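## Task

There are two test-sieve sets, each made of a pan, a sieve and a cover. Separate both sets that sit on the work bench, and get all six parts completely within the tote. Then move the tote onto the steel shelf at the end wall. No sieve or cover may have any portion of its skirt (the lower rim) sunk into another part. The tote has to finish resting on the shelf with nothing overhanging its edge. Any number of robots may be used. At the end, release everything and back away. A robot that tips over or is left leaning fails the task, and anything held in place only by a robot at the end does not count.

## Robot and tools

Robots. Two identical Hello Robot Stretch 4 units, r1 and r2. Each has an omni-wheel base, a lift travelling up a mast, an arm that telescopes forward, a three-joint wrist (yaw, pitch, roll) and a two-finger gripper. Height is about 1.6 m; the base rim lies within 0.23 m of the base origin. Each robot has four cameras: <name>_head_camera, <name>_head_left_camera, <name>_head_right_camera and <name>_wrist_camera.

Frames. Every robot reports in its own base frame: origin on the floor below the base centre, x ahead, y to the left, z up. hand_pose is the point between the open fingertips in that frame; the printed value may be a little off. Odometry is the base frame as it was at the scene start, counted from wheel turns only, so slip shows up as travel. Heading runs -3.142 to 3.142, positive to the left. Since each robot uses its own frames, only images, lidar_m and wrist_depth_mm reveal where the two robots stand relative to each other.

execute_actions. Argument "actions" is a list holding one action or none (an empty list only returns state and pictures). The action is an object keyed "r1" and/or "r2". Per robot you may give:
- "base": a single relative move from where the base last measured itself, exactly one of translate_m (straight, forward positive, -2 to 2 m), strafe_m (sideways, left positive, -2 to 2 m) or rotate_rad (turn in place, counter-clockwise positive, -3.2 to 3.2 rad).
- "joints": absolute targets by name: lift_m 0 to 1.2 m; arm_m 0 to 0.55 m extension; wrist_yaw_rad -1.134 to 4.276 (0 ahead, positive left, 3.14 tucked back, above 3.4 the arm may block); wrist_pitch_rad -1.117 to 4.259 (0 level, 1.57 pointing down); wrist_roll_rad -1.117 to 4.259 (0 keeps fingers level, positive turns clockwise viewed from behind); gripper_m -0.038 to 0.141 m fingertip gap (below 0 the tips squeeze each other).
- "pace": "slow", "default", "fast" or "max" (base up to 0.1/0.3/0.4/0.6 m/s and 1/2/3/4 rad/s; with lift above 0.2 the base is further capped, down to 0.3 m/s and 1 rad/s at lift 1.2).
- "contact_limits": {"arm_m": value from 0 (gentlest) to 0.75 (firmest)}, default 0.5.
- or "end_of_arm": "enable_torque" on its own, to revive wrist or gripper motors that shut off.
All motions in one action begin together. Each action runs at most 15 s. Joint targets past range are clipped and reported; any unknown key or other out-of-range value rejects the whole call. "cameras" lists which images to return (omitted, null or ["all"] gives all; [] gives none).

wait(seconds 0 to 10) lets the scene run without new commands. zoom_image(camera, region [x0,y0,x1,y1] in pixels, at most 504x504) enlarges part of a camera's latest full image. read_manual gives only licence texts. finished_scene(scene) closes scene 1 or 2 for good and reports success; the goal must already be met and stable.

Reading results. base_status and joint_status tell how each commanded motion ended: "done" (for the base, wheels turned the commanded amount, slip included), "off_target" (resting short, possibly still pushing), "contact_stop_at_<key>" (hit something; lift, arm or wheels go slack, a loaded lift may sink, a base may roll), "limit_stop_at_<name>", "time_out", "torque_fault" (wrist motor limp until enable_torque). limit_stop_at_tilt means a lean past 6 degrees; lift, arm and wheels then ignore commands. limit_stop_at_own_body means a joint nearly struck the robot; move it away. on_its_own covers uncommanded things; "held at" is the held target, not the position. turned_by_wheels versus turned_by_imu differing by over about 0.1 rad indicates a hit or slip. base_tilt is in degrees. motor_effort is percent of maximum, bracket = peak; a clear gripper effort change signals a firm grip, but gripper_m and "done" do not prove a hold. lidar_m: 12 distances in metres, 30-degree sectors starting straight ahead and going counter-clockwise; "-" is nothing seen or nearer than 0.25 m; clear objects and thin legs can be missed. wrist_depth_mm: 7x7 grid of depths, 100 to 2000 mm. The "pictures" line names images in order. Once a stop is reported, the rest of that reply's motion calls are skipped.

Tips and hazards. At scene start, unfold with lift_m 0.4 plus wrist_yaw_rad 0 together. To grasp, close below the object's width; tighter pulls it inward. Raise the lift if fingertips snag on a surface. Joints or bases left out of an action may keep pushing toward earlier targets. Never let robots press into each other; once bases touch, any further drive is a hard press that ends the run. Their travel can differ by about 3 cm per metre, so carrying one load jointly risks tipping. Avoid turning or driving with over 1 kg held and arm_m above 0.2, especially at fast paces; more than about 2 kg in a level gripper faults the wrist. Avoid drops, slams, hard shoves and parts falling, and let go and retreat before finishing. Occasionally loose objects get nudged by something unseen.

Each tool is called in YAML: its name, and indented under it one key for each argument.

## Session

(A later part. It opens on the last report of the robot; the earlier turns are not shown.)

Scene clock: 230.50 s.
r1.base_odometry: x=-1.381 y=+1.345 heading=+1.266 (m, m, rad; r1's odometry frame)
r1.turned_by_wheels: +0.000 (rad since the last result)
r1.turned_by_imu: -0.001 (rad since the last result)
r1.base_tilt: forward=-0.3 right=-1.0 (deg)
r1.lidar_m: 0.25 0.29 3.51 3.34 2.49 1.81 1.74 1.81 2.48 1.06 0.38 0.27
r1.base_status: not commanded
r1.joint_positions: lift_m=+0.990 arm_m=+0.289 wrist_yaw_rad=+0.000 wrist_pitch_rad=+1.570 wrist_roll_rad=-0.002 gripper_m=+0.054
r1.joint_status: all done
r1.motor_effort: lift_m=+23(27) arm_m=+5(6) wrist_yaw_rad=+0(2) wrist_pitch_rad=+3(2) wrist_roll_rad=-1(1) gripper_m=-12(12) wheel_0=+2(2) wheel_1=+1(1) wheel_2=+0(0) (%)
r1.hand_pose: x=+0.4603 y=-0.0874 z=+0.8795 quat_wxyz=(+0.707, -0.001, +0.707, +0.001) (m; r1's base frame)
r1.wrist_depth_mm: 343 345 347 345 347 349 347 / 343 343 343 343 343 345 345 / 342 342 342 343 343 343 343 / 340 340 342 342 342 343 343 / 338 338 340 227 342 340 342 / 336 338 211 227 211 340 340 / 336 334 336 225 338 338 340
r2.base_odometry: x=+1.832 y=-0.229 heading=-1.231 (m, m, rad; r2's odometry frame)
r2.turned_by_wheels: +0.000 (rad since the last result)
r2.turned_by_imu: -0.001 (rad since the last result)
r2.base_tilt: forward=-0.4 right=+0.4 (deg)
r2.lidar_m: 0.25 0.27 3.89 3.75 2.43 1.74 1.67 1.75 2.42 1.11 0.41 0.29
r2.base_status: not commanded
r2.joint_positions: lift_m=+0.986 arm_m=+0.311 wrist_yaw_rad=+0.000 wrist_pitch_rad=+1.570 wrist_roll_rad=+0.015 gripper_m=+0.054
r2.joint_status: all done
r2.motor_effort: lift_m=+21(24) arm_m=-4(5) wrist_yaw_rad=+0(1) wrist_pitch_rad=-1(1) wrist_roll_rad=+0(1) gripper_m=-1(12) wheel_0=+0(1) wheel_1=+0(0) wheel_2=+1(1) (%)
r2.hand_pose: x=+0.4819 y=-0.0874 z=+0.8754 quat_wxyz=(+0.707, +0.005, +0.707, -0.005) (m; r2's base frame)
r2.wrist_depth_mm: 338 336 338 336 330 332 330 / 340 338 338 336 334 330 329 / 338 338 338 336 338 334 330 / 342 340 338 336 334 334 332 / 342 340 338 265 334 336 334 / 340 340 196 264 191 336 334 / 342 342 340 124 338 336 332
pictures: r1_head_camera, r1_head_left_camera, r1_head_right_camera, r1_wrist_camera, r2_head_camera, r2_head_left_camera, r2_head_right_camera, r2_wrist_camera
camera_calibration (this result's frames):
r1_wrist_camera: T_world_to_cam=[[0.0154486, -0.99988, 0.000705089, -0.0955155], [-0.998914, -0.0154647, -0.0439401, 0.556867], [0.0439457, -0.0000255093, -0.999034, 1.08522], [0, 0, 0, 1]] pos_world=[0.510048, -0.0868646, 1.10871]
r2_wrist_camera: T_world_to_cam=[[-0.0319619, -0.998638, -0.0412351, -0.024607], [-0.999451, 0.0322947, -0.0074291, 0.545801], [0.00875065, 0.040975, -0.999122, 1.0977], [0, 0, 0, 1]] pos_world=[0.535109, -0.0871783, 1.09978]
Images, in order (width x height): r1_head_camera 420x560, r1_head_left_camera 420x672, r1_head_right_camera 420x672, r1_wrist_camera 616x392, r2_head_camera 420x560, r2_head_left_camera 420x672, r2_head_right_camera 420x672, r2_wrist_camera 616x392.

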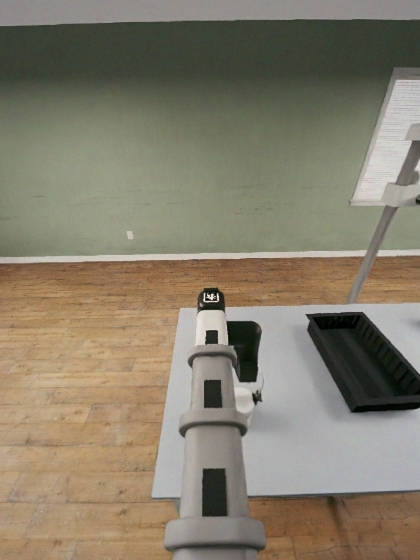

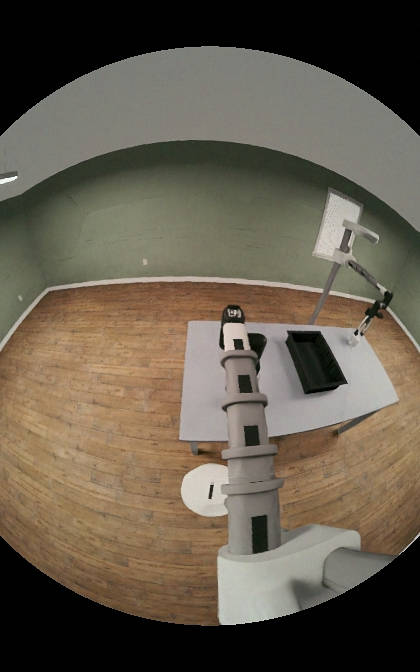

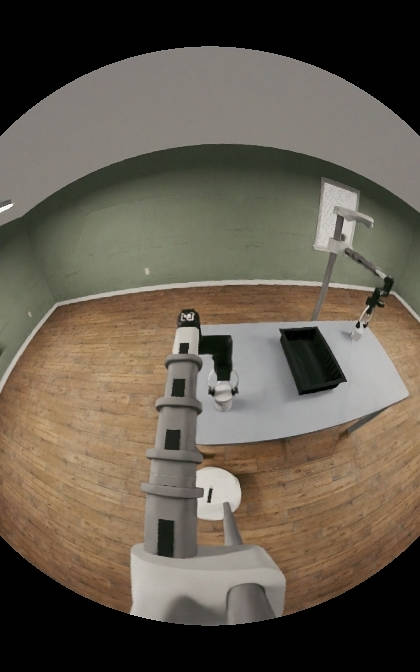

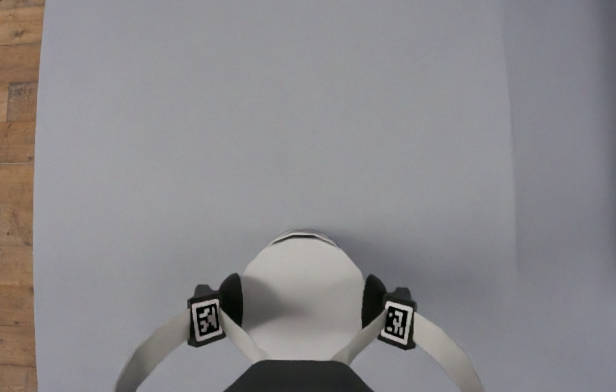

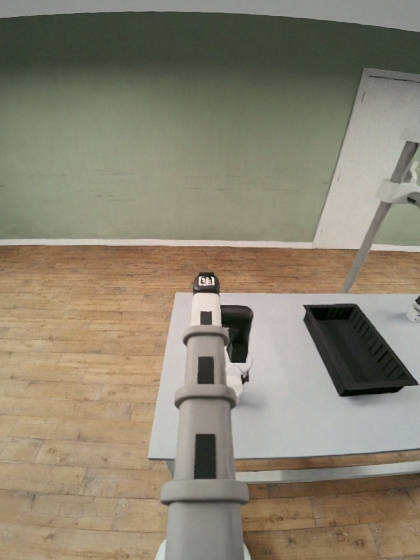

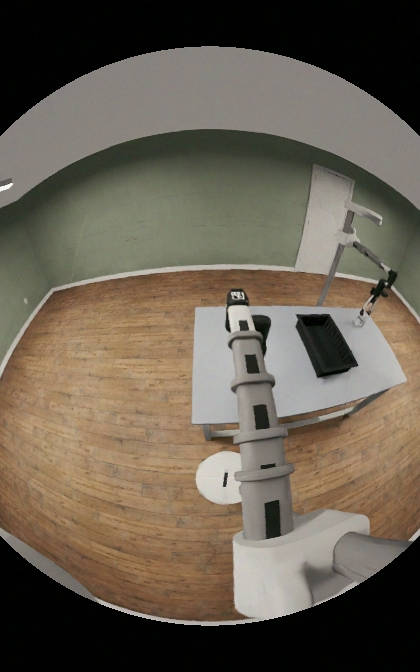

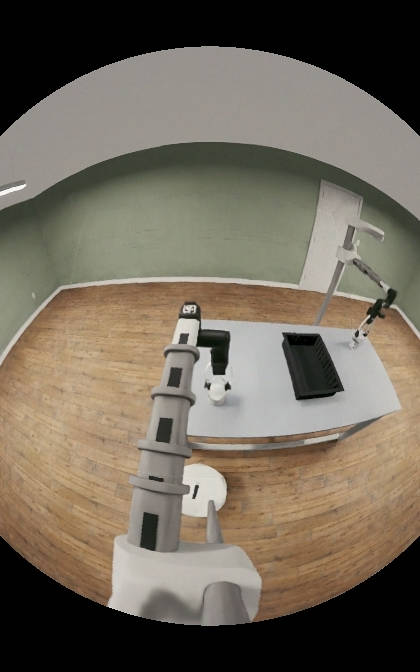

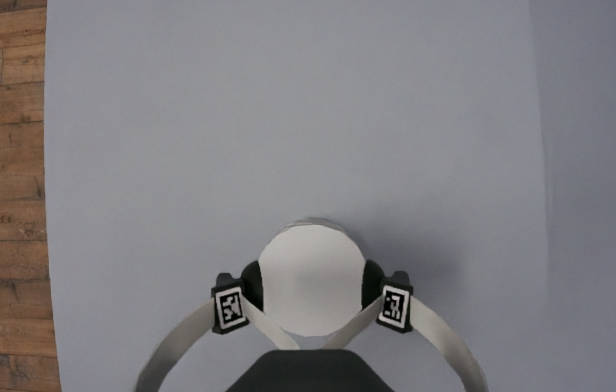

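execute_actions:
  actions:
    - {"r1": {"base": {"strafe_m": -0.5}, "joints": {"lift_m": 1.025, "arm_m": 0.45}}, "r2": {"joints": {"gripper_m": 0.095}}}
  cameras: ["r1_wrist_camera", "r2_wrist_camera", "r1_head_camera"]

Scene clock: 353.50 s.
r1.base_odometry: x=-0.904 y=+1.195 heading=+1.266 (m, m, rad; r1's odometry frame)
r1.turned_by_wheels: +0.000 (rad since the last result)
r1.turned_by_imu: -0.003 (rad since the last result)
r1.base_tilt: forward=-0.4 right=-1.0 (deg)
r1.lidar_m: 0.26 0.28 0.37 3.86 2.44 1.81 1.73 1.79 2.44 4.48 0.38 0.27
r1.base_status: done
r1.joint_positions: lift_m=+1.025 arm_m=+0.449 wrist_yaw_rad=+0.000 wrist_pitch_rad=+1.570 wrist_roll_rad=-0.002 gripper_m=+0.054
r1.joint_status: all done
r1.motor_effort: lift_m=+23(26) arm_m=+6(4) wrist_yaw_rad=-1(1) wrist_pitch_rad=+3(2) wrist_roll_rad=-1(0) gripper_m=-5(12) wheel_0=+1(9) wheel_1=-1(9) wheel_2=+0(5) (%)
r1.hand_pose: x=+0.6202 y=-0.0874 z=+0.9146 quat_wxyz=(+0.707, -0.001, +0.707, +0.001) (m; r1's base frame)
r1.wrist_depth_mm: 379 319 366 373 366 384 382 / 377 324 377 375 377 379 382 / 375 322 373 375 375 379 377 / 375 320 373 373 373 377 377 / 373 315 370 373 370 375 375 / 370 306 201 370 214 375 373 / 370 283 366 147 368 370 373
r2.base_odometry: x=+1.832 y=-0.229 heading=-1.231 (m, m, rad; r2's odometry frame)
r2.turned_by_wheels: +0.000 (rad since the last result)
r2.turned_by_imu: -0.002 (rad since the last result)
r2.base_tilt: forward=-0.5 right=+0.4 (deg)
r2.lidar_m: 0.25 0.26 3.92 3.76 2.42 1.74 1.67 1.75 2.44 1.10 0.42 0.28
r2.base_status: not commanded
r2.joint_positions: lift_m=+0.986 arm_m=+0.311 wrist_yaw_rad=+0.000 wrist_pitch_rad=+1.570 wrist_roll_rad=+0.015 gripper_m=+0.095
r2.joint_status: all done
r2.motor_effort: lift_m=+21(21) arm_m=-5(4) wrist_yaw_rad=+1(1) wrist_pitch_rad=-1(1) wrist_roll_rad=-1(1) gripper_m=+2(2) wheel_0=+0(1) wheel_1=+0(0) wheel_2=+1(1) (%)
r2.hand_pose: x=+0.4819 y=-0.0874 z=+0.8754 quat_wxyz=(+0.707, +0.005, +0.707, -0.005) (m; r2's base frame)
r2.wrist_depth_mm: 338 336 334 334 334 332 330 / 338 338 336 334 332 332 330 / 340 340 338 336 334 332 332 / 340 338 336 338 334 334 332 / 342 340 340 265 336 332 332 / 342 342 198 265 196 336 334 / 342 343 340 122 334 336 334
pictures: r1_head_camera, r1_wrist_camera, r2_wrist_camera
camera_calibration (this result's frames):
r1_wrist_camera: T_world_to_cam=[[0.0153645, -0.999882, 0.000703407, -0.0979576], [-0.998921, -0.0153806, -0.0438304, 0.718087], [0.043836, -0.0000292148, -0.999039, 1.11333], [0, 0, 0, 1]] pos_world=[0.670013, -0.0868689, 1.1438]
r2_wrist_camera: T_world_to_cam=[[-0.0319621, -0.998638, -0.0412351, -0.0246069], [-0.999451, 0.0322949, -0.0074291, 0.545801], [0.00875066, 0.040975, -0.999122, 1.0977], [0, 0, 0, 1]] pos_world=[0.535109, -0.0871783, 1.09978]
Images, in order (width x height): r1_head_camera 420x560, r1_wrist_camera 616x392, r2_wrist_camera 616x392.

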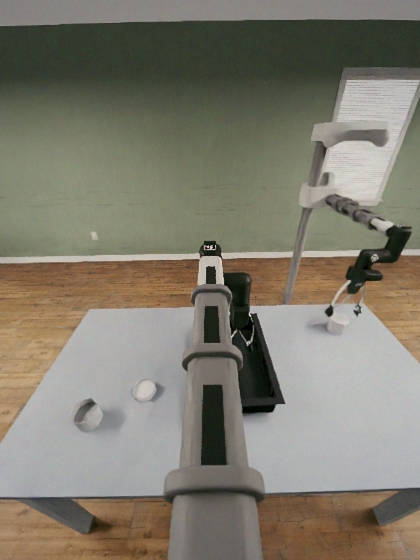

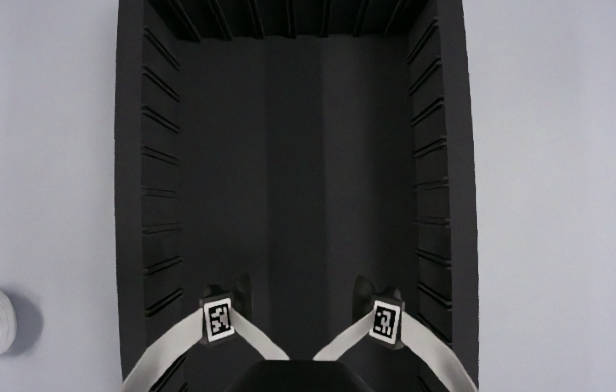

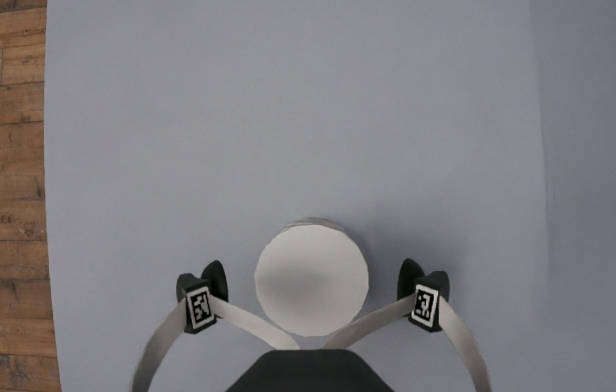

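zoom_image:
  camera: "r1_head_camera"
  region: [50, 350, 210, 450]

Region (50, 350, 210, 450) of r1_head_camera's 420x560 image, scaled by 3.150, with more detail than that image has; it fills the top 315 rows of this view, and the rest is white.

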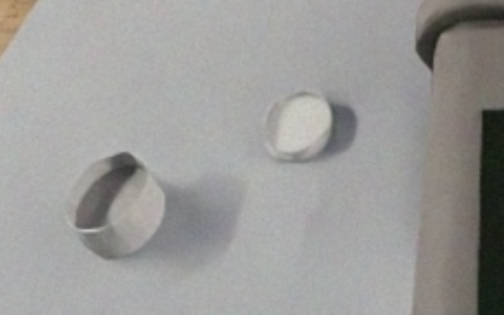

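execute_actions:
  actions:
    - {"r1": {"base": {"strafe_m": 0.5}, "joints": {"lift_m": 1.005, "arm_m": 0.289, "gripper_m": 0.095}, "pace": "fast"}, "r2": {"joints": {"lift_m": 0.928}}}
  cameras: ["r1_wrist_camera", "r2_wrist_camera"]

Scene clock: 408.83 s.
r1.base_odometry: x=-1.381 y=+1.345 heading=+1.266 (m, m, rad; r1's odometry frame)
r1.turned_by_wheels: +0.000 (rad since the last result)
r1.turned_by_imu: +0.000 (rad since the last result)
r1.base_tilt: forward=-0.5 right=-1.0 (deg)
r1.lidar_m: 0.25 0.27 3.51 3.36 2.49 1.78 1.73 1.80 2.46 1.05 0.37 0.27
r1.base_status: done
r1.joint_positions: lift_m=+1.005 arm_m=+0.290 wrist_yaw_rad=+0.000 wrist_pitch_rad=+1.570 wrist_roll_rad=-0.002 gripper_m=+0.095
r1.joint_status: all done
r1.motor_effort: lift_m=+19(19) arm_m=-5(4) wrist_yaw_rad=+0(1) wrist_pitch_rad=+1(1) wrist_roll_rad=+0(1) gripper_m=-2(4) wheel_0=+0(9) wheel_1=+2(14) wheel_2=+0(0) (%)
r1.hand_pose: x=+0.4610 y=-0.0874 z=+0.8949 quat_wxyz=(+0.707, -0.001, +0.707, +0.001) (m; r1's base frame)
r1.wrist_depth_mm: 359 359 359 364 362 364 362 / 359 362 359 359 359 362 362 / 357 357 355 357 357 347 362 / 355 355 357 357 355 347 357 / 353 353 353 322 355 357 355 / 351 351 220 322 207 353 355 / 351 349 351 146 353 351 355
r2.base_odometry: x=+1.832 y=-0.229 heading=-1.231 (m, m, rad; r2's odometry frame)
r2.turned_by_wheels: +0.000 (rad since the last result)
r2.turned_by_imu: -0.001 (rad since the last result)
r2.base_tilt: forward=-0.4 right=+0.3 (deg)
r2.lidar_m: 0.27 0.29 3.90 3.76 2.42 1.73 1.68 1.76 2.45 1.15 0.39 0.28
r2.base_status: not commanded
r2.joint_positions: lift_m=+0.928 arm_m=+0.311 wrist_yaw_rad=+0.000 wrist_pitch_rad=+1.570 wrist_roll_rad=+0.015 gripper_m=+0.095
r2.joint_status: all done
r2.motor_effort: lift_m=+14(18) arm_m=-5(4) wrist_yaw_rad=+1(0) wrist_pitch_rad=+0(0) wrist_roll_rad=-1(0) gripper_m=-3(2) wheel_0=+0(1) wheel_1=+0(0) wheel_2=+1(1) (%)
r2.hand_pose: x=+0.4819 y=-0.0874 z=+0.8180 quat_wxyz=(+0.707, +0.005, +0.707, -0.005) (m; r2's base frame)
r2.wrist_depth_mm: 281 279 278 277 278 276 276 / 281 278 278 278 277 274 273 / 282 281 281 278 278 276 276 / 282 281 279 279 277 277 276 / 282 281 279 207 278 277 276 / 283 282 199 206 197 277 276 / 283 283 281 122 279 277 277
pictures: r1_wrist_camera, r2_wrist_camera
camera_calibration (this result's frames):
r1_wrist_camera: T_world_to_cam=[[0.0151826, -0.999884, 0.000699492, -0.0954106], [-0.998935, -0.0151987, -0.0435752, 0.55799], [0.0435808, -0.0000371612, -0.99905, 1.10073], [0, 0, 0, 1]] pos_world=[0.510873, -0.086878, 1.12406]
r2_wrist_camera: T_world_to_cam=[[-0.031962, -0.998638, -0.0412351, -0.0269722], [-0.999451, 0.0322948, -0.00742922, 0.545373], [0.00875078, 0.040975, -0.999122, 1.04039], [0, 0, 0, 1]] pos_world=[0.535107, -0.0871783, 1.04242]
Images, in order (width x height): r1_wrist_camera 616x392, r2_wrist_camera 616x392.

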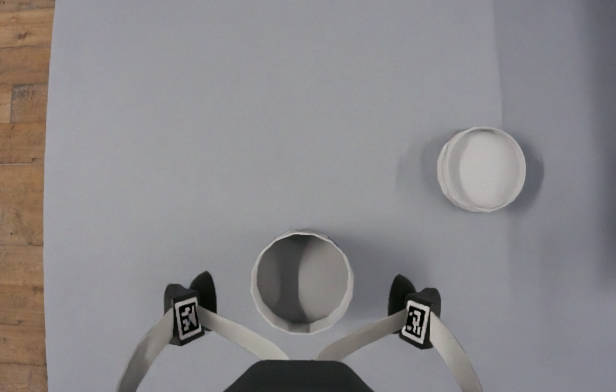

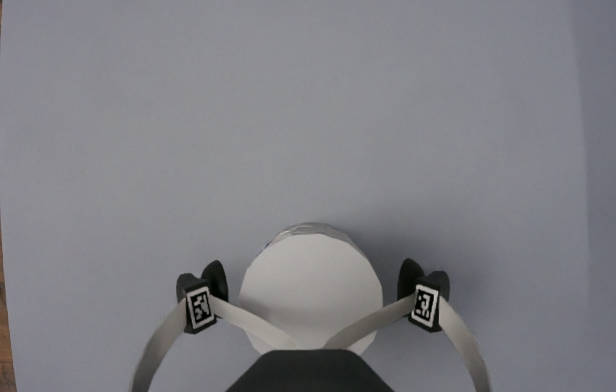

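execute_actions:
  actions:
    - {"r1": {"joints": {"lift_m": 0.919}}, "r2": {"joints": {"gripper_m": 0.062}}}
  cameras: ["r1_wrist_camera", "r2_wrist_camera"]

execute_actions:
  actions:
    - {"r1": {"joints": {"gripper_m": 0.06}}, "r2": {"joints": {"lift_m": 1.03}}}
  cameras: ["r1_wrist_camera", "r2_wrist_camera"]

Scene clock: 426.43 s.
r1.base_odometry: x=-1.381 y=+1.345 heading=+1.266 (m, m, rad; r1's odometry frame)
r1.turned_by_wheels: +0.000 (rad since the last result)
r1.turned_by_imu: -0.001 (rad since the last result)
r1.base_tilt: forward=-0.4 right=-1.0 (deg)
r1.lidar_m: 0.25 0.26 3.50 3.33 2.51 1.80 1.72 1.80 2.47 1.04 0.38 0.28
r1.base_status: not commanded
r1.joint_positions: lift_m=+0.919 arm_m=+0.290 wrist_yaw_rad=+0.000 wrist_pitch_rad=+1.570 wrist_roll_rad=-0.002 gripper_m=+0.095
r1.joint_status: all done
r1.motor_effort: lift_m=+18(21) arm_m=-5(5) wrist_yaw_rad=+0(1) wrist_pitch_rad=+1(2) wrist_roll_rad=+0(0) gripper_m=-3(2) wheel_0=+0(0) wheel_1=+2(2) wheel_2=+0(0) (%)
r1.hand_pose: x=+0.4610 y=-0.0874 z=+0.8089 quat_wxyz=(+0.707, -0.001, +0.707, +0.001) (m; r1's base frame)
r1.wrist_depth_mm: 274 274 276 276 274 278 277 / 273 273 273 274 274 274 276 / 271 272 272 272 273 267 262 / 271 271 271 272 272 272 260 / 270 270 270 236 271 271 272 / 267 268 213 236 207 270 271 / 266 266 267 147 267 268 268
r2.base_odometry: x=+1.832 y=-0.229 heading=-1.231 (m, m, rad; r2's odometry frame)
r2.turned_by_wheels: +0.000 (rad since the last result)
r2.turned_by_imu: -0.001 (rad since the last result)
r2.base_tilt: forward=-0.5 right=+0.4 (deg)
r2.lidar_m: 0.26 0.28 3.92 3.75 2.43 1.76 1.68 1.76 2.43 1.12 0.41 0.28
r2.base_status: not commanded
r2.joint_positions: lift_m=+0.928 arm_m=+0.311 wrist_yaw_rad=+0.000 wrist_pitch_rad=+1.570 wrist_roll_rad=+0.015 gripper_m=+0.062
r2.joint_status: all done
r2.motor_effort: lift_m=+14(14) arm_m=-5(5) wrist_yaw_rad=+1(1) wrist_pitch_rad=-1(0) wrist_roll_rad=-1(1) gripper_m=-12(7) wheel_0=+1(1) wheel_1=+0(0) wheel_2=+1(1) (%)
r2.hand_pose: x=+0.4819 y=-0.0874 z=+0.8180 quat_wxyz=(+0.707, +0.005, +0.707, -0.005) (m; r2's base frame)
r2.wrist_depth_mm: 282 279 278 278 276 274 273 / 282 279 278 278 276 274 274 / 282 279 279 279 277 276 276 / 282 281 281 279 277 276 274 / 283 281 279 202 278 277 276 / 285 283 195 202 202 278 277 / 286 282 282 122 277 278 276
pictures: r1_wrist_camera, r2_wrist_camera
camera_calibration (this result's frames):
r1_wrist_camera: T_world_to_cam=[[0.0151828, -0.999884, 0.000699492, -0.0953506], [-0.998935, -0.0151989, -0.0435752, 0.554244], [0.0435808, -0.0000371517, -0.99905, 1.01489], [0, 0, 0, 1]] pos_world=[0.510871, -0.086878, 1.03815]
r2_wrist_camera: T_world_to_cam=[[-0.031962, -0.998638, -0.0412351, -0.0269723], [-0.999451, 0.0322947, -0.0074291, 0.545373], [0.00875066, 0.040975, -0.999122, 1.04039], [0, 0, 0, 1]] pos_world=[0.535107, -0.0871783, 1.04242]
Images, in order (width x height): r1_wrist_camera 616x392, r2_wrist_camera 616x392.

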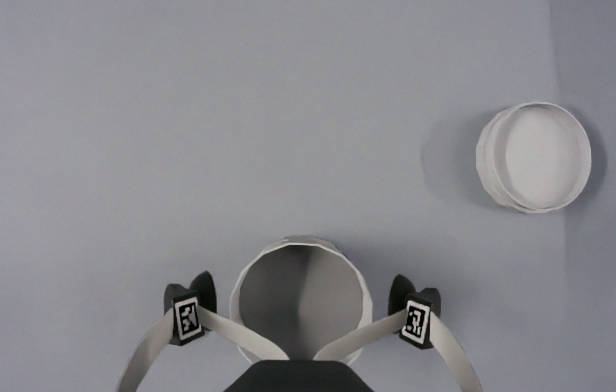

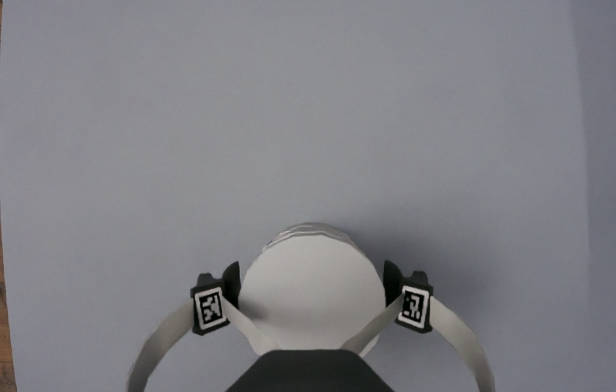

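Scene clock: 427.87 s.
r1.base_odometry: x=-1.381 y=+1.345 heading=+1.266 (m, m, rad; r1's odometry frame)
r1.turned_by_wheels: +0.000 (rad since the last result)
r1.turned_by_imu: +0.000 (rad since the last result)
r1.base_tilt: forward=-0.4 right=-1.0 (deg)
r1.lidar_m: 0.26 0.27 3.50 3.35 2.50 1.79 1.74 1.81 2.47 1.06 0.38 0.28
r1.base_status: not commanded
r1.joint_positions: lift_m=+0.919 arm_m=+0.290 wrist_yaw_rad=+0.000 wrist_pitch_rad=+1.570 wrist_roll_rad=-0.002 gripper_m=+0.060
r1.joint_status: all done
r1.motor_effort: lift_m=+18(18) arm_m=-5(5) wrist_yaw_rad=-1(1) wrist_pitch_rad=+2(1) wrist_roll_rad=-1(1) gripper_m=-11(11) wheel_0=+0(0) wheel_1=+2(2) wheel_2=+0(0) (%)
r1.hand_pose: x=+0.4610 y=-0.0874 z=+0.8089 quat_wxyz=(+0.707, -0.001, +0.707, +0.001) (m; r1's base frame)
r1.wrist_depth_mm: 273 274 274 276 276 277 274 / 273 273 273 273 273 274 274 / 271 271 272 273 273 267 262 / 270 271 271 272 271 271 260 / 268 268 270 232 271 271 272 / 268 267 209 230 208 270 271 / 266 266 266 229 268 268 270
r2.base_odometry: x=+1.832 y=-0.229 heading=-1.231 (m, m, rad; r2's odometry frame)
r2.turned_by_wheels: +0.000 (rad since the last result)
r2.turned_by_imu: +0.000 (rad since the last result)
r2.base_tilt: forward=-0.5 right=+0.3 (deg)
r2.lidar_m: 0.25 0.28 3.92 3.76 2.40 1.75 1.69 1.76 2.45 1.13 0.40 0.29
r2.base_status: not commanded
r2.joint_positions: lift_m=+1.030 arm_m=+0.311 wrist_yaw_rad=+0.000 wrist_pitch_rad=+1.570 wrist_roll_rad=+0.015 gripper_m=+0.062
r2.joint_status: all done
r2.motor_effort: lift_m=+22(19) arm_m=-4(4) wrist_yaw_rad=+1(1) wrist_pitch_rad=+0(1) wrist_roll_rad=+0(1) gripper_m=-8(7) wheel_0=+0(1) wheel_1=+0(0) wheel_2=+1(1) (%)
r2.hand_pose: x=+0.4819 y=-0.0874 z=+0.9194 quat_wxyz=(+0.707, +0.005, +0.707, -0.005) (m; r2's base frame)
r2.wrist_depth_mm: 1138 379 379 379 379 373 375 / 1160 379 379 377 379 375 375 / 1138 384 379 382 377 375 377 / 1160 382 382 379 377 377 377 / 1160 387 384 201 379 377 377 / 1160 384 195 203 201 375 377 / 1160 387 387 122 384 379 379
pictures: r1_wrist_camera, r2_wrist_camera
camera_calibration (this result's frames):
r1_wrist_camera: T_world_to_cam=[[0.0151826, -0.999884, 0.000699493, -0.0953504], [-0.998935, -0.0151987, -0.0435753, 0.554243], [0.0435809, -0.0000371606, -0.99905, 1.01488], [0, 0, 0, 1]] pos_world=[0.51087, -0.086878, 1.03813]
r2_wrist_camera: T_world_to_cam=[[-0.0319618, -0.998638, -0.0412353, -0.0227922], [-0.999451, 0.0322949, -0.00743744, 0.546134], [0.008759, 0.040975, -0.999122, 1.14167], [0, 0, 0, 1]] pos_world=[0.535105, -0.0871783, 1.14379]
Images, in order (width x height): r1_wrist_camera 616x392, r2_wrist_camera 616x392.

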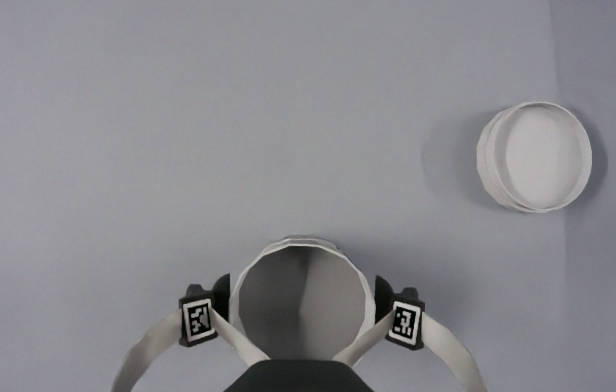

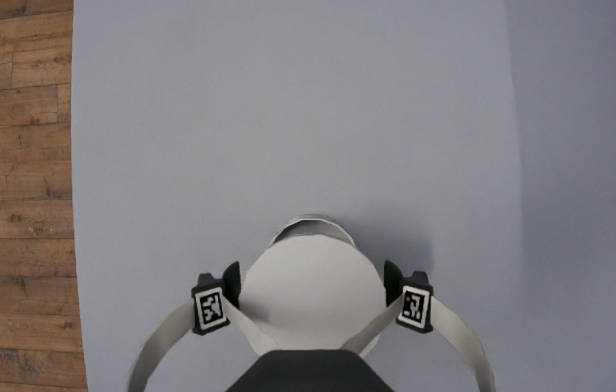

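execute_actions:
  actions:
    - {"r1": {"joints": {"lift_m": 1.03}}, "r2": {"base": {"strafe_m": -0.495}, "joints": {"arm_m": 0.454}}}
  cameras: ["r1_wrist_camera", "r2_wrist_camera"]

Scene clock: 455.57 s.
r1.base_odometry: x=-1.381 y=+1.345 heading=+1.266 (m, m, rad; r1's odometry frame)
r1.turned_by_wheels: +0.000 (rad since the last result)
r1.turned_by_imu: -0.001 (rad since the last result)
r1.base_tilt: forward=-0.3 right=-1.0 (deg)
r1.lidar_m: 0.25 0.27 3.51 3.35 2.50 1.81 1.73 1.80 2.45 1.05 0.38 0.28
r1.base_status: not commanded
r1.joint_positions: lift_m=+1.030 arm_m=+0.290 wrist_yaw_rad=+0.000 wrist_pitch_rad=+1.570 wrist_roll_rad=-0.002 gripper_m=+0.060
r1.joint_status: all done
r1.motor_effort: lift_m=+24(22) arm_m=-5(5) wrist_yaw_rad=+0(1) wrist_pitch_rad=+1(2) wrist_roll_rad=+1(0) gripper_m=-12(11) wheel_0=+0(1) wheel_1=+2(2) wheel_2=+0(0) (%)
r1.hand_pose: x=+0.4610 y=-0.0874 z=+0.9195 quat_wxyz=(+0.707, -0.001, +0.707, +0.001) (m; r1's base frame)
r1.wrist_depth_mm: 1138 384 384 387 387 387 389 / 1118 382 384 382 384 387 387 / 1118 379 382 382 382 382 387 / 1118 379 379 382 379 373 382 / 1098 377 379 231 382 382 382 / 1098 375 208 230 208 379 379 / 1098 373 375 229 375 375 377
r2.base_odometry: x=+1.366 y=-0.394 heading=-1.231 (m, m, rad; r2's odometry frame)
r2.turned_by_wheels: +0.000 (rad since the last result)
r2.turned_by_imu: -0.001 (rad since the last result)
r2.base_tilt: forward=-0.5 right=+0.3 (deg)
r2.lidar_m: 0.25 0.27 0.40 4.25 2.43 1.76 1.69 1.76 2.45 4.01 0.41 0.27
r2.base_status: done
r2.joint_positions: lift_m=+1.030 arm_m=+0.453 wrist_yaw_rad=+0.000 wrist_pitch_rad=+1.570 wrist_roll_rad=+0.015 gripper_m=+0.062
r2.joint_status: all done
r2.motor_effort: lift_m=+21(22) arm_m=+4(4) wrist_yaw_rad=+0(1) wrist_pitch_rad=-1(2) wrist_roll_rad=+0(0) gripper_m=-7(11) wheel_0=+0(8) wheel_1=+1(8) wheel_2=+1(1) (%)
r2.hand_pose: x=+0.6244 y=-0.0874 z=+0.9194 quat_wxyz=(+0.707, +0.005, +0.707, -0.005) (m; r2's base frame)
r2.wrist_depth_mm: 384 382 355 375 373 319 373 / 384 382 377 375 373 330 373 / 384 382 375 377 377 315 373 / 384 387 377 379 375 320 375 / 384 384 347 202 375 327 375 / 387 382 194 202 201 294 375 / 387 387 312 122 379 290 377
pictures: r1_wrist_camera, r2_wrist_camera
camera_calibration (this result's frames):
r1_wrist_camera: T_world_to_cam=[[0.0151827, -0.999884, 0.000699552, -0.0954278], [-0.998934, -0.0151987, -0.0435791, 0.559062], [0.0435847, -0.000037159, -0.99905, 1.12532], [0, 0, 0, 1]] pos_world=[0.510868, -0.086878, 1.14868]
r2_wrist_camera: T_world_to_cam=[[-0.0320133, -0.998636, -0.0412358, -0.018206], [-0.999449, 0.0323471, -0.00745245, 0.688517], [0.00877615, 0.0409745, -0.999122, 1.14043], [0, 0, 0, 1]] pos_world=[0.677546, -0.0871811, 1.14381]
Images, in order (width x height): r1_wrist_camera 616x392, r2_wrist_camera 616x392.

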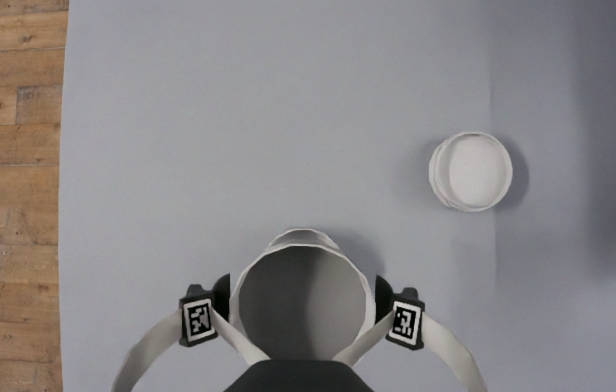

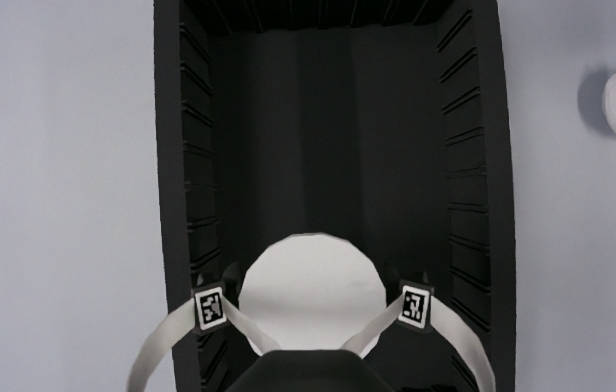

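execute_actions:
  actions:
    - {"r1": {"base": {"strafe_m": -0.494}}, "r2": {"base": {"strafe_m": -0.02}, "joints": {"lift_m": 0.898}}}
  cameras: ["r1_wrist_camera", "r2_wrist_camera"]

Scene clock: 474.73 s.
r1.base_odometry: x=-0.909 y=+1.197 heading=+1.266 (m, m, rad; r1's odometry frame)
r1.turned_by_wheels: +0.000 (rad since the last result)
r1.turned_by_imu: -0.003 (rad since the last result)
r1.base_tilt: forward=-0.3 right=-1.0 (deg)
r1.lidar_m: 0.26 0.29 0.36 3.85 2.45 1.82 1.73 1.78 2.44 4.48 0.38 0.27
r1.base_status: done
r1.joint_positions: lift_m=+1.030 arm_m=+0.290 wrist_yaw_rad=+0.000 wrist_pitch_rad=+1.570 wrist_roll_rad=-0.002 gripper_m=+0.060
r1.joint_status: not commanded
r1.motor_effort: lift_m=+23(24) arm_m=-5(5) wrist_yaw_rad=+0(0) wrist_pitch_rad=+2(2) wrist_roll_rad=+0(0) gripper_m=-11(11) wheel_0=-1(11) wheel_1=-1(9) wheel_2=+0(1) (%)
r1.hand_pose: x=+0.4610 y=-0.0874 z=+0.9195 quat_wxyz=(+0.707, -0.001, +0.707, +0.001) (m; r1's base frame)
r1.wrist_depth_mm: 382 384 382 342 384 384 389 / 384 324 382 382 382 387 387 / 379 322 379 379 379 384 384 / 377 320 377 377 379 324 384 / 377 375 362 231 355 325 382 / 373 377 208 230 208 379 377 / 373 375 375 229 377 375 377
r2.base_odometry: x=+1.347 y=-0.401 heading=-1.231 (m, m, rad; r2's odometry frame)
r2.turned_by_wheels: +0.000 (rad since the last result)
r2.turned_by_imu: -0.002 (rad since the last result)
r2.base_tilt: forward=-0.4 right=+0.3 (deg)
r2.lidar_m: 0.25 0.30 0.40 4.27 2.41 1.75 1.67 1.74 2.43 4.00 0.40 0.29
r2.base_status: done
r2.joint_positions: lift_m=+0.898 arm_m=+0.453 wrist_yaw_rad=+0.000 wrist_pitch_rad=+1.570 wrist_roll_rad=+0.015 gripper_m=+0.062
r2.joint_status: all done
r2.motor_effort: lift_m=+14(22) arm_m=+4(4) wrist_yaw_rad=+1(1) wrist_pitch_rad=-1(1) wrist_roll_rad=+0(0) gripper_m=-7(10) wheel_0=+0(8) wheel_1=-1(7) wheel_2=+1(1) (%)
r2.hand_pose: x=+0.6244 y=-0.0874 z=+0.7880 quat_wxyz=(+0.707, +0.005, +0.707, -0.005) (m; r2's base frame)
r2.wrist_depth_mm: 170 245 245 244 244 233 - / 169 246 245 245 243 240 176 / 168 247 247 245 244 243 180 / 167 244 247 246 245 243 182 / 165 239 247 202 246 245 183 / 163 220 195 203 202 236 185 / 164 195 247 122 247 221 -
pictures: r1_wrist_camera, r2_wrist_camera
camera_calibration (this result's frames):
r1_wrist_camera: T_world_to_cam=[[0.0151825, -0.999884, 0.000701569, -0.0954302], [-0.998929, -0.0151987, -0.0437106, 0.559216], [0.0437162, -0.0000371799, -0.999044, 1.12531], [0, 0, 0, 1]] pos_world=[0.510872, -0.086878, 1.14874]
r2_wrist_camera: T_world_to_cam=[[-0.032013, -0.998636, -0.0412358, -0.0236249], [-0.999449, 0.0323468, -0.00745233, 0.687543], [0.00877601, 0.0409745, -0.999122, 1.00913], [0, 0, 0, 1]] pos_world=[0.677551, -0.0871811, 1.01239]
Images, in order (width x height): r1_wrist_camera 616x392, r2_wrist_camera 616x392.

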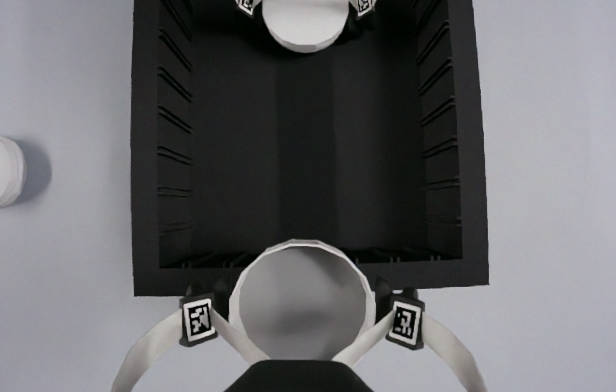

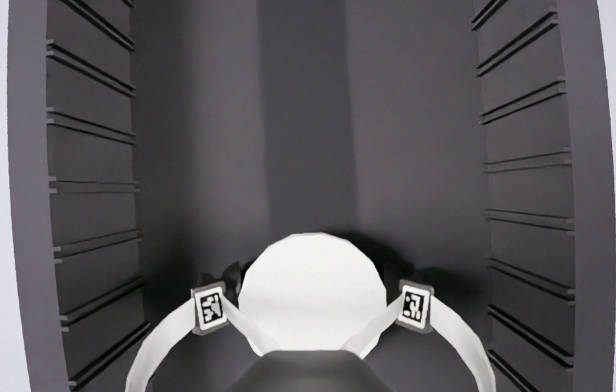

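execute_actions:
  actions:
    - {"r1": {"base": {"strafe_m": -0.007}, "joints": {"arm_m": 0.35}}, "r2": {"joints": {"gripper_m": 0.092}, "pace": "slow"}}
  cameras: ["r1_wrist_camera", "r2_wrist_camera", "r1_head_right_camera"]

Scene clock: 490.97 s.
r1.base_odometry: x=-0.903 y=+1.195 heading=+1.266 (m, m, rad; r1's odometry frame)
r1.turned_by_wheels: +0.000 (rad since the last result)
r1.turned_by_imu: -0.001 (rad since the last result)
r1.base_tilt: forward=-0.4 right=-1.0 (deg)
r1.lidar_m: 0.26 0.27 0.39 3.86 2.45 1.83 1.74 1.81 2.44 4.48 0.39 0.28
r1.base_status: done
r1.joint_positions: lift_m=+1.030 arm_m=+0.349 wrist_yaw_rad=+0.000 wrist_pitch_rad=+1.570 wrist_roll_rad=-0.002 gripper_m=+0.060
r1.joint_status: all done
r1.motor_effort: lift_m=+23(23) arm_m=+5(7) wrist_yaw_rad=-1(1) wrist_pitch_rad=+2(2) wrist_roll_rad=+0(1) gripper_m=-10(12) wheel_0=+1(8) wheel_1=-1(10) wheel_2=+0(0) (%)
r1.hand_pose: x=+0.5202 y=-0.0874 z=+0.9195 quat_wxyz=(+0.707, -0.001, +0.707, +0.001) (m; r1's base frame)
r1.wrist_depth_mm: 387 343 108 108 343 387 387 / 382 349 375 125 382 384 387 / 379 347 379 379 384 384 384 / 379 343 377 377 377 382 382 / 377 338 377 231 377 377 382 / 375 332 208 229 208 377 379 / 373 332 290 229 290 375 377
r2.base_odometry: x=+1.347 y=-0.401 heading=-1.231 (m, m, rad; r2's odometry frame)
r2.turned_by_wheels: +0.000 (rad since the last result)
r2.turned_by_imu: -0.001 (rad since the last result)
r2.base_tilt: forward=-0.4 right=+0.4 (deg)
r2.lidar_m: 0.26 0.29 0.39 4.28 2.39 1.75 1.69 1.74 2.44 4.01 0.38 0.30
r2.base_status: not commanded
r2.joint_positions: lift_m=+0.898 arm_m=+0.453 wrist_yaw_rad=+0.000 wrist_pitch_rad=+1.570 wrist_roll_rad=+0.015 gripper_m=+0.092
r2.joint_status: all done
r2.motor_effort: lift_m=+14(14) arm_m=+4(4) wrist_yaw_rad=+1(1) wrist_pitch_rad=+0(1) wrist_roll_rad=-1(0) gripper_m=+1(8) wheel_0=+0(0) wheel_1=-1(1) wheel_2=+1(1) (%)
r2.hand_pose: x=+0.6244 y=-0.0874 z=+0.7880 quat_wxyz=(+0.707, +0.005, +0.707, -0.005) (m; r2's base frame)
r2.wrist_depth_mm: 171 244 247 244 244 233 - / 169 248 246 246 244 240 176 / 168 247 246 245 244 242 180 / 167 244 246 246 244 244 182 / 164 237 247 223 245 244 182 / 163 219 200 224 195 231 185 / 164 198 248 125 246 222 -
pictures: r1_head_right_camera, r1_wrist_camera, r2_wrist_camera
camera_calibration (this result's frames):
r1_wrist_camera: T_world_to_cam=[[0.0152921, -0.999883, 0.000703352, -0.0963867], [-0.998922, -0.0153082, -0.0438268, 0.618396], [0.0438325, -0.0000323912, -0.999039, 1.12266], [0, 0, 0, 1]] pos_world=[0.569995, -0.0868725, 1.14875]
r2_wrist_camera: T_world_to_cam=[[-0.0320135, -0.998636, -0.0412358, -0.0236246], [-0.999449, 0.0323473, -0.00745233, 0.687543], [0.00877604, 0.0409745, -0.999122, 1.00913], [0, 0, 0, 1]] pos_world=[0.677552, -0.0871811, 1.01239]
Images, in order (width x height): r1_head_right_camera 420x672, r1_wrist_camera 616x392, r2_wrist_camera 616x392.

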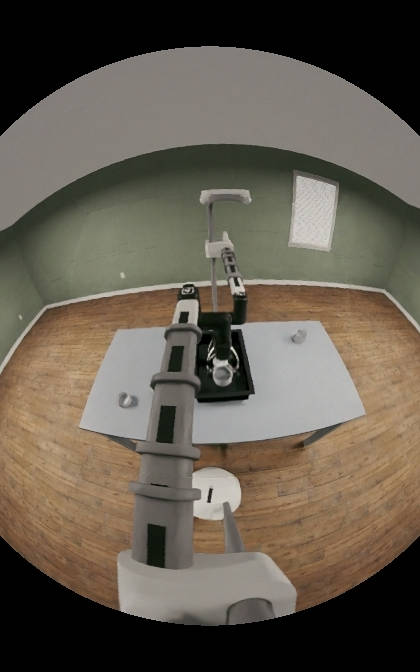

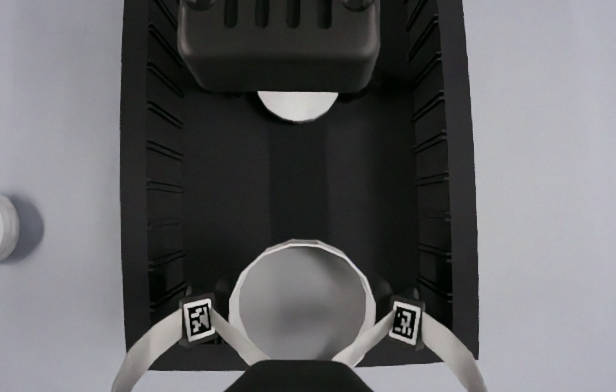

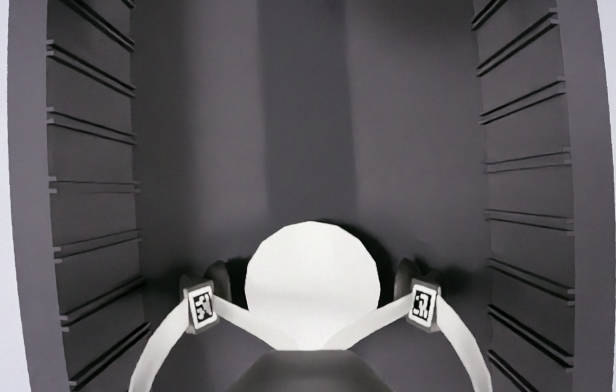

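execute_actions:
  actions:
    - {"r1": {"joints": {"lift_m": 0.904}}, "r2": {"joints": {"lift_m": 1.0, "arm_m": 0.39}, "pace": "fast"}}
  cameras: ["r1_wrist_camera", "r2_wrist_camera"]

execute_actions:
  actions:
    - {"r1": {"joints": {"gripper_m": 0.092}, "pace": "slow"}, "r2": {"base": {"strafe_m": 0.515}, "joints": {"arm_m": 0.311, "gripper_m": 0.095}, "pace": "fast"}}
  cameras: ["r1_wrist_camera", "r2_wrist_camera"]

Scene clock: 502.47 s.
r1.base_odometry: x=-0.903 y=+1.195 heading=+1.266 (m, m, rad; r1's odometry frame)
r1.turned_by_wheels: +0.000 (rad since the last result)
r1.turned_by_imu: -0.001 (rad since the last result)
r1.base_tilt: forward=-0.3 right=-1.0 (deg)
r1.lidar_m: 0.26 0.27 0.38 3.85 2.46 1.80 1.73 1.80 2.45 4.45 0.39 0.27
r1.base_status: not commanded
r1.joint_positions: lift_m=+0.904 arm_m=+0.349 wrist_yaw_rad=+0.000 wrist_pitch_rad=+1.570 wrist_roll_rad=-0.002 gripper_m=+0.060
r1.joint_status: all done
r1.motor_effort: lift_m=+19(20) arm_m=+6(6) wrist_yaw_rad=-1(1) wrist_pitch_rad=+3(3) wrist_roll_rad=+0(1) gripper_m=-12(10) wheel_0=+1(1) wheel_1=-1(1) wheel_2=+0(0) (%)
r1.hand_pose: x=+0.5202 y=-0.0874 z=+0.7939 quat_wxyz=(+0.707, -0.001, +0.707, +0.001) (m; r1's base frame)
r1.wrist_depth_mm: 180 256 256 236 257 223 - / 180 255 256 256 256 228 173 / 181 254 254 254 255 232 174 / 180 252 253 253 254 235 175 / 178 251 252 232 253 236 176 / 175 242 208 230 208 236 176 / 174 210 232 229 229 204 -
r2.base_odometry: x=+1.347 y=-0.401 heading=-1.231 (m, m, rad; r2's odometry frame)
r2.turned_by_wheels: +0.000 (rad since the last result)
r2.turned_by_imu: -0.001 (rad since the last result)
r2.base_tilt: forward=-0.5 right=+0.3 (deg)
r2.lidar_m: 0.27 0.29 0.38 4.26 2.39 1.77 1.66 1.75 2.44 4.02 0.41 0.27
r2.base_status: not commanded
r2.joint_positions: lift_m=+1.000 arm_m=+0.391 wrist_yaw_rad=+0.000 wrist_pitch_rad=+1.570 wrist_roll_rad=+0.015 gripper_m=+0.092
r2.joint_status: all done
r2.motor_effort: lift_m=+21(23) arm_m=-4(5) wrist_yaw_rad=+2(0) wrist_pitch_rad=-2(2) wrist_roll_rad=-1(1) gripper_m=-2(1) wheel_0=+0(0) wheel_1=-1(1) wheel_2=+1(1) (%)
r2.hand_pose: x=+0.5618 y=-0.0874 z=+0.8894 quat_wxyz=(+0.707, +0.005, +0.707, -0.005) (m; r2's base frame)
r2.wrist_depth_mm: 351 290 349 345 343 276 342 / 353 290 347 345 345 286 345 / 353 286 347 345 347 297 345 / 353 283 349 324 345 276 345 / 355 301 351 349 345 282 347 / 355 285 199 349 195 260 347 / 355 355 329 125 324 260 349
pictures: r1_wrist_camera, r2_wrist_camera
camera_calibration (this result's frames):
r1_wrist_camera: T_world_to_cam=[[0.0152919, -0.999883, 0.000703352, -0.0962982], [-0.998922, -0.015308, -0.0438268, 0.612892], [0.0438325, -0.0000323983, -0.999039, 0.997124], [0, 0, 0, 1]] pos_world=[0.569997, -0.0868725, 1.02309]
r2_wrist_camera: T_world_to_cam=[[-0.0321396, -0.998633, -0.0412284, -0.0213804], [-0.999447, 0.032464, -0.0072225, 0.625594], [0.00855107, 0.0409735, -0.999124, 1.11113], [0, 0, 0, 1]] pos_world=[0.61506, -0.0871873, 1.11379]
Images, in order (width x height): r1_wrist_camera 616x392, r2_wrist_camera 616x392.

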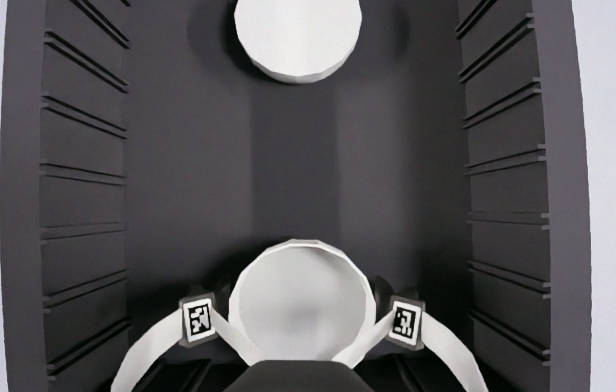

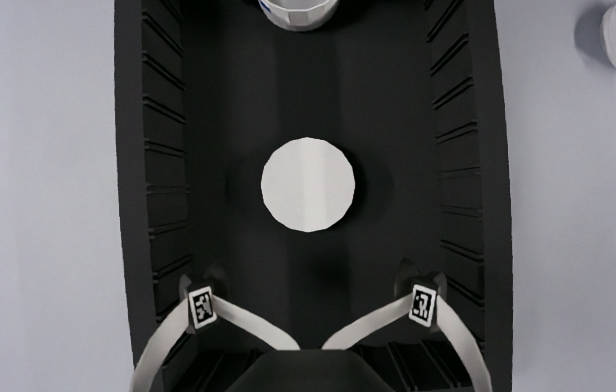

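Scene clock: 505.23 s.
r1.base_odometry: x=-0.903 y=+1.195 heading=+1.266 (m, m, rad; r1's odometry frame)
r1.turned_by_wheels: +0.000 (rad since the last result)
r1.turned_by_imu: -0.001 (rad since the last result)
r1.base_tilt: forward=-0.4 right=-1.0 (deg)
r1.lidar_m: 0.25 0.29 0.39 3.87 2.45 1.80 1.73 1.80 2.44 4.48 0.39 0.28
r1.base_status: not commanded
r1.joint_positions: lift_m=+0.904 arm_m=+0.349 wrist_yaw_rad=+0.000 wrist_pitch_rad=+1.570 wrist_roll_rad=-0.002 gripper_m=+0.092
r1.joint_status: all done
r1.motor_effort: lift_m=+19(20) arm_m=+6(5) wrist_yaw_rad=-1(1) wrist_pitch_rad=+3(2) wrist_roll_rad=-1(1) gripper_m=-3(11) wheel_0=+1(1) wheel_1=-1(1) wheel_2=+0(0) (%)
r1.hand_pose: x=+0.5202 y=-0.0874 z=+0.7939 quat_wxyz=(+0.707, -0.001, +0.707, +0.001) (m; r1's base frame)
r1.wrist_depth_mm: 180 256 257 236 257 223 - / 180 254 256 257 256 228 173 / 181 254 254 256 255 231 173 / 180 252 254 253 255 235 175 / 178 251 252 235 253 236 176 / 175 241 213 234 211 236 176 / 174 216 250 146 234 204 -
r2.base_odometry: x=+1.832 y=-0.229 heading=-1.231 (m, m, rad; r2's odometry frame)
r2.turned_by_wheels: +0.000 (rad since the last result)
r2.turned_by_imu: -0.001 (rad since the last result)
r2.base_tilt: forward=-0.4 right=+0.3 (deg)
r2.lidar_m: 0.26 0.28 3.90 3.76 2.40 1.76 1.67 1.76 2.42 1.08 0.39 0.28
r2.base_status: done
r2.joint_positions: lift_m=+1.000 arm_m=+0.312 wrist_yaw_rad=+0.000 wrist_pitch_rad=+1.570 wrist_roll_rad=+0.015 gripper_m=+0.095
r2.joint_status: all done
r2.motor_effort: lift_m=+21(21) arm_m=-4(9) wrist_yaw_rad=+1(1) wrist_pitch_rad=+0(1) wrist_roll_rad=+0(1) gripper_m=+0(2) wheel_0=+2(9) wheel_1=-1(10) wheel_2=+0(5) (%)
r2.hand_pose: x=+0.4828 y=-0.0874 z=+0.8894 quat_wxyz=(+0.707, +0.005, +0.707, -0.005) (m; r2's base frame)
r2.wrist_depth_mm: 351 349 351 347 345 347 345 / 353 351 349 349 347 345 345 / 351 351 355 347 349 349 343 / 353 353 351 351 349 345 347 / 1138 355 351 317 349 349 347 / 1138 355 200 319 196 349 347 / 741 355 355 122 351 347 347
pictures: r1_wrist_camera, r2_wrist_camera
camera_calibration (this result's frames):
r1_wrist_camera: T_world_to_cam=[[0.0152918, -0.999883, 0.000701539, -0.0962962], [-0.998927, -0.0153078, -0.0437087, 0.612767], [0.0437143, -0.0000324023, -0.999044, 0.997191], [0, 0, 0, 1]] pos_world=[0.569991, -0.0868725, 1.02309]
r2_wrist_camera: T_world_to_cam=[[-0.0321377, -0.998633, -0.0412287, -0.0239195], [-0.999447, 0.0324625, -0.00723251, 0.546642], [0.00856101, 0.0409735, -0.999124, 1.11182], [0, 0, 0, 1]] pos_world=[0.536053, -0.0871873, 1.11381]
Images, in order (width x height): r1_wrist_camera 616x392, r2_wrist_camera 616x392.

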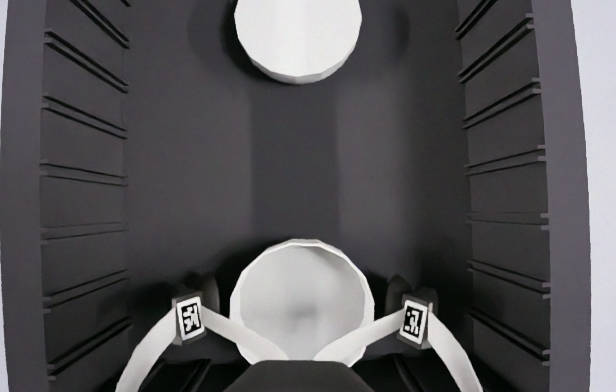

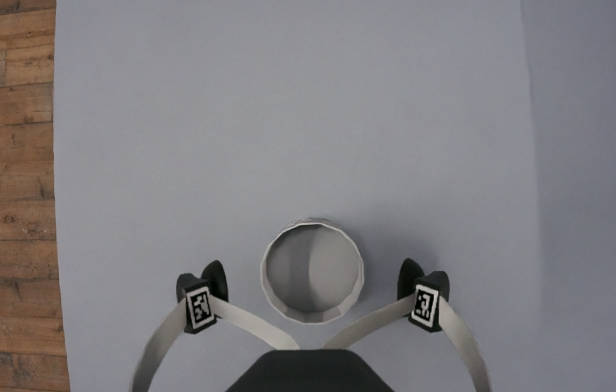

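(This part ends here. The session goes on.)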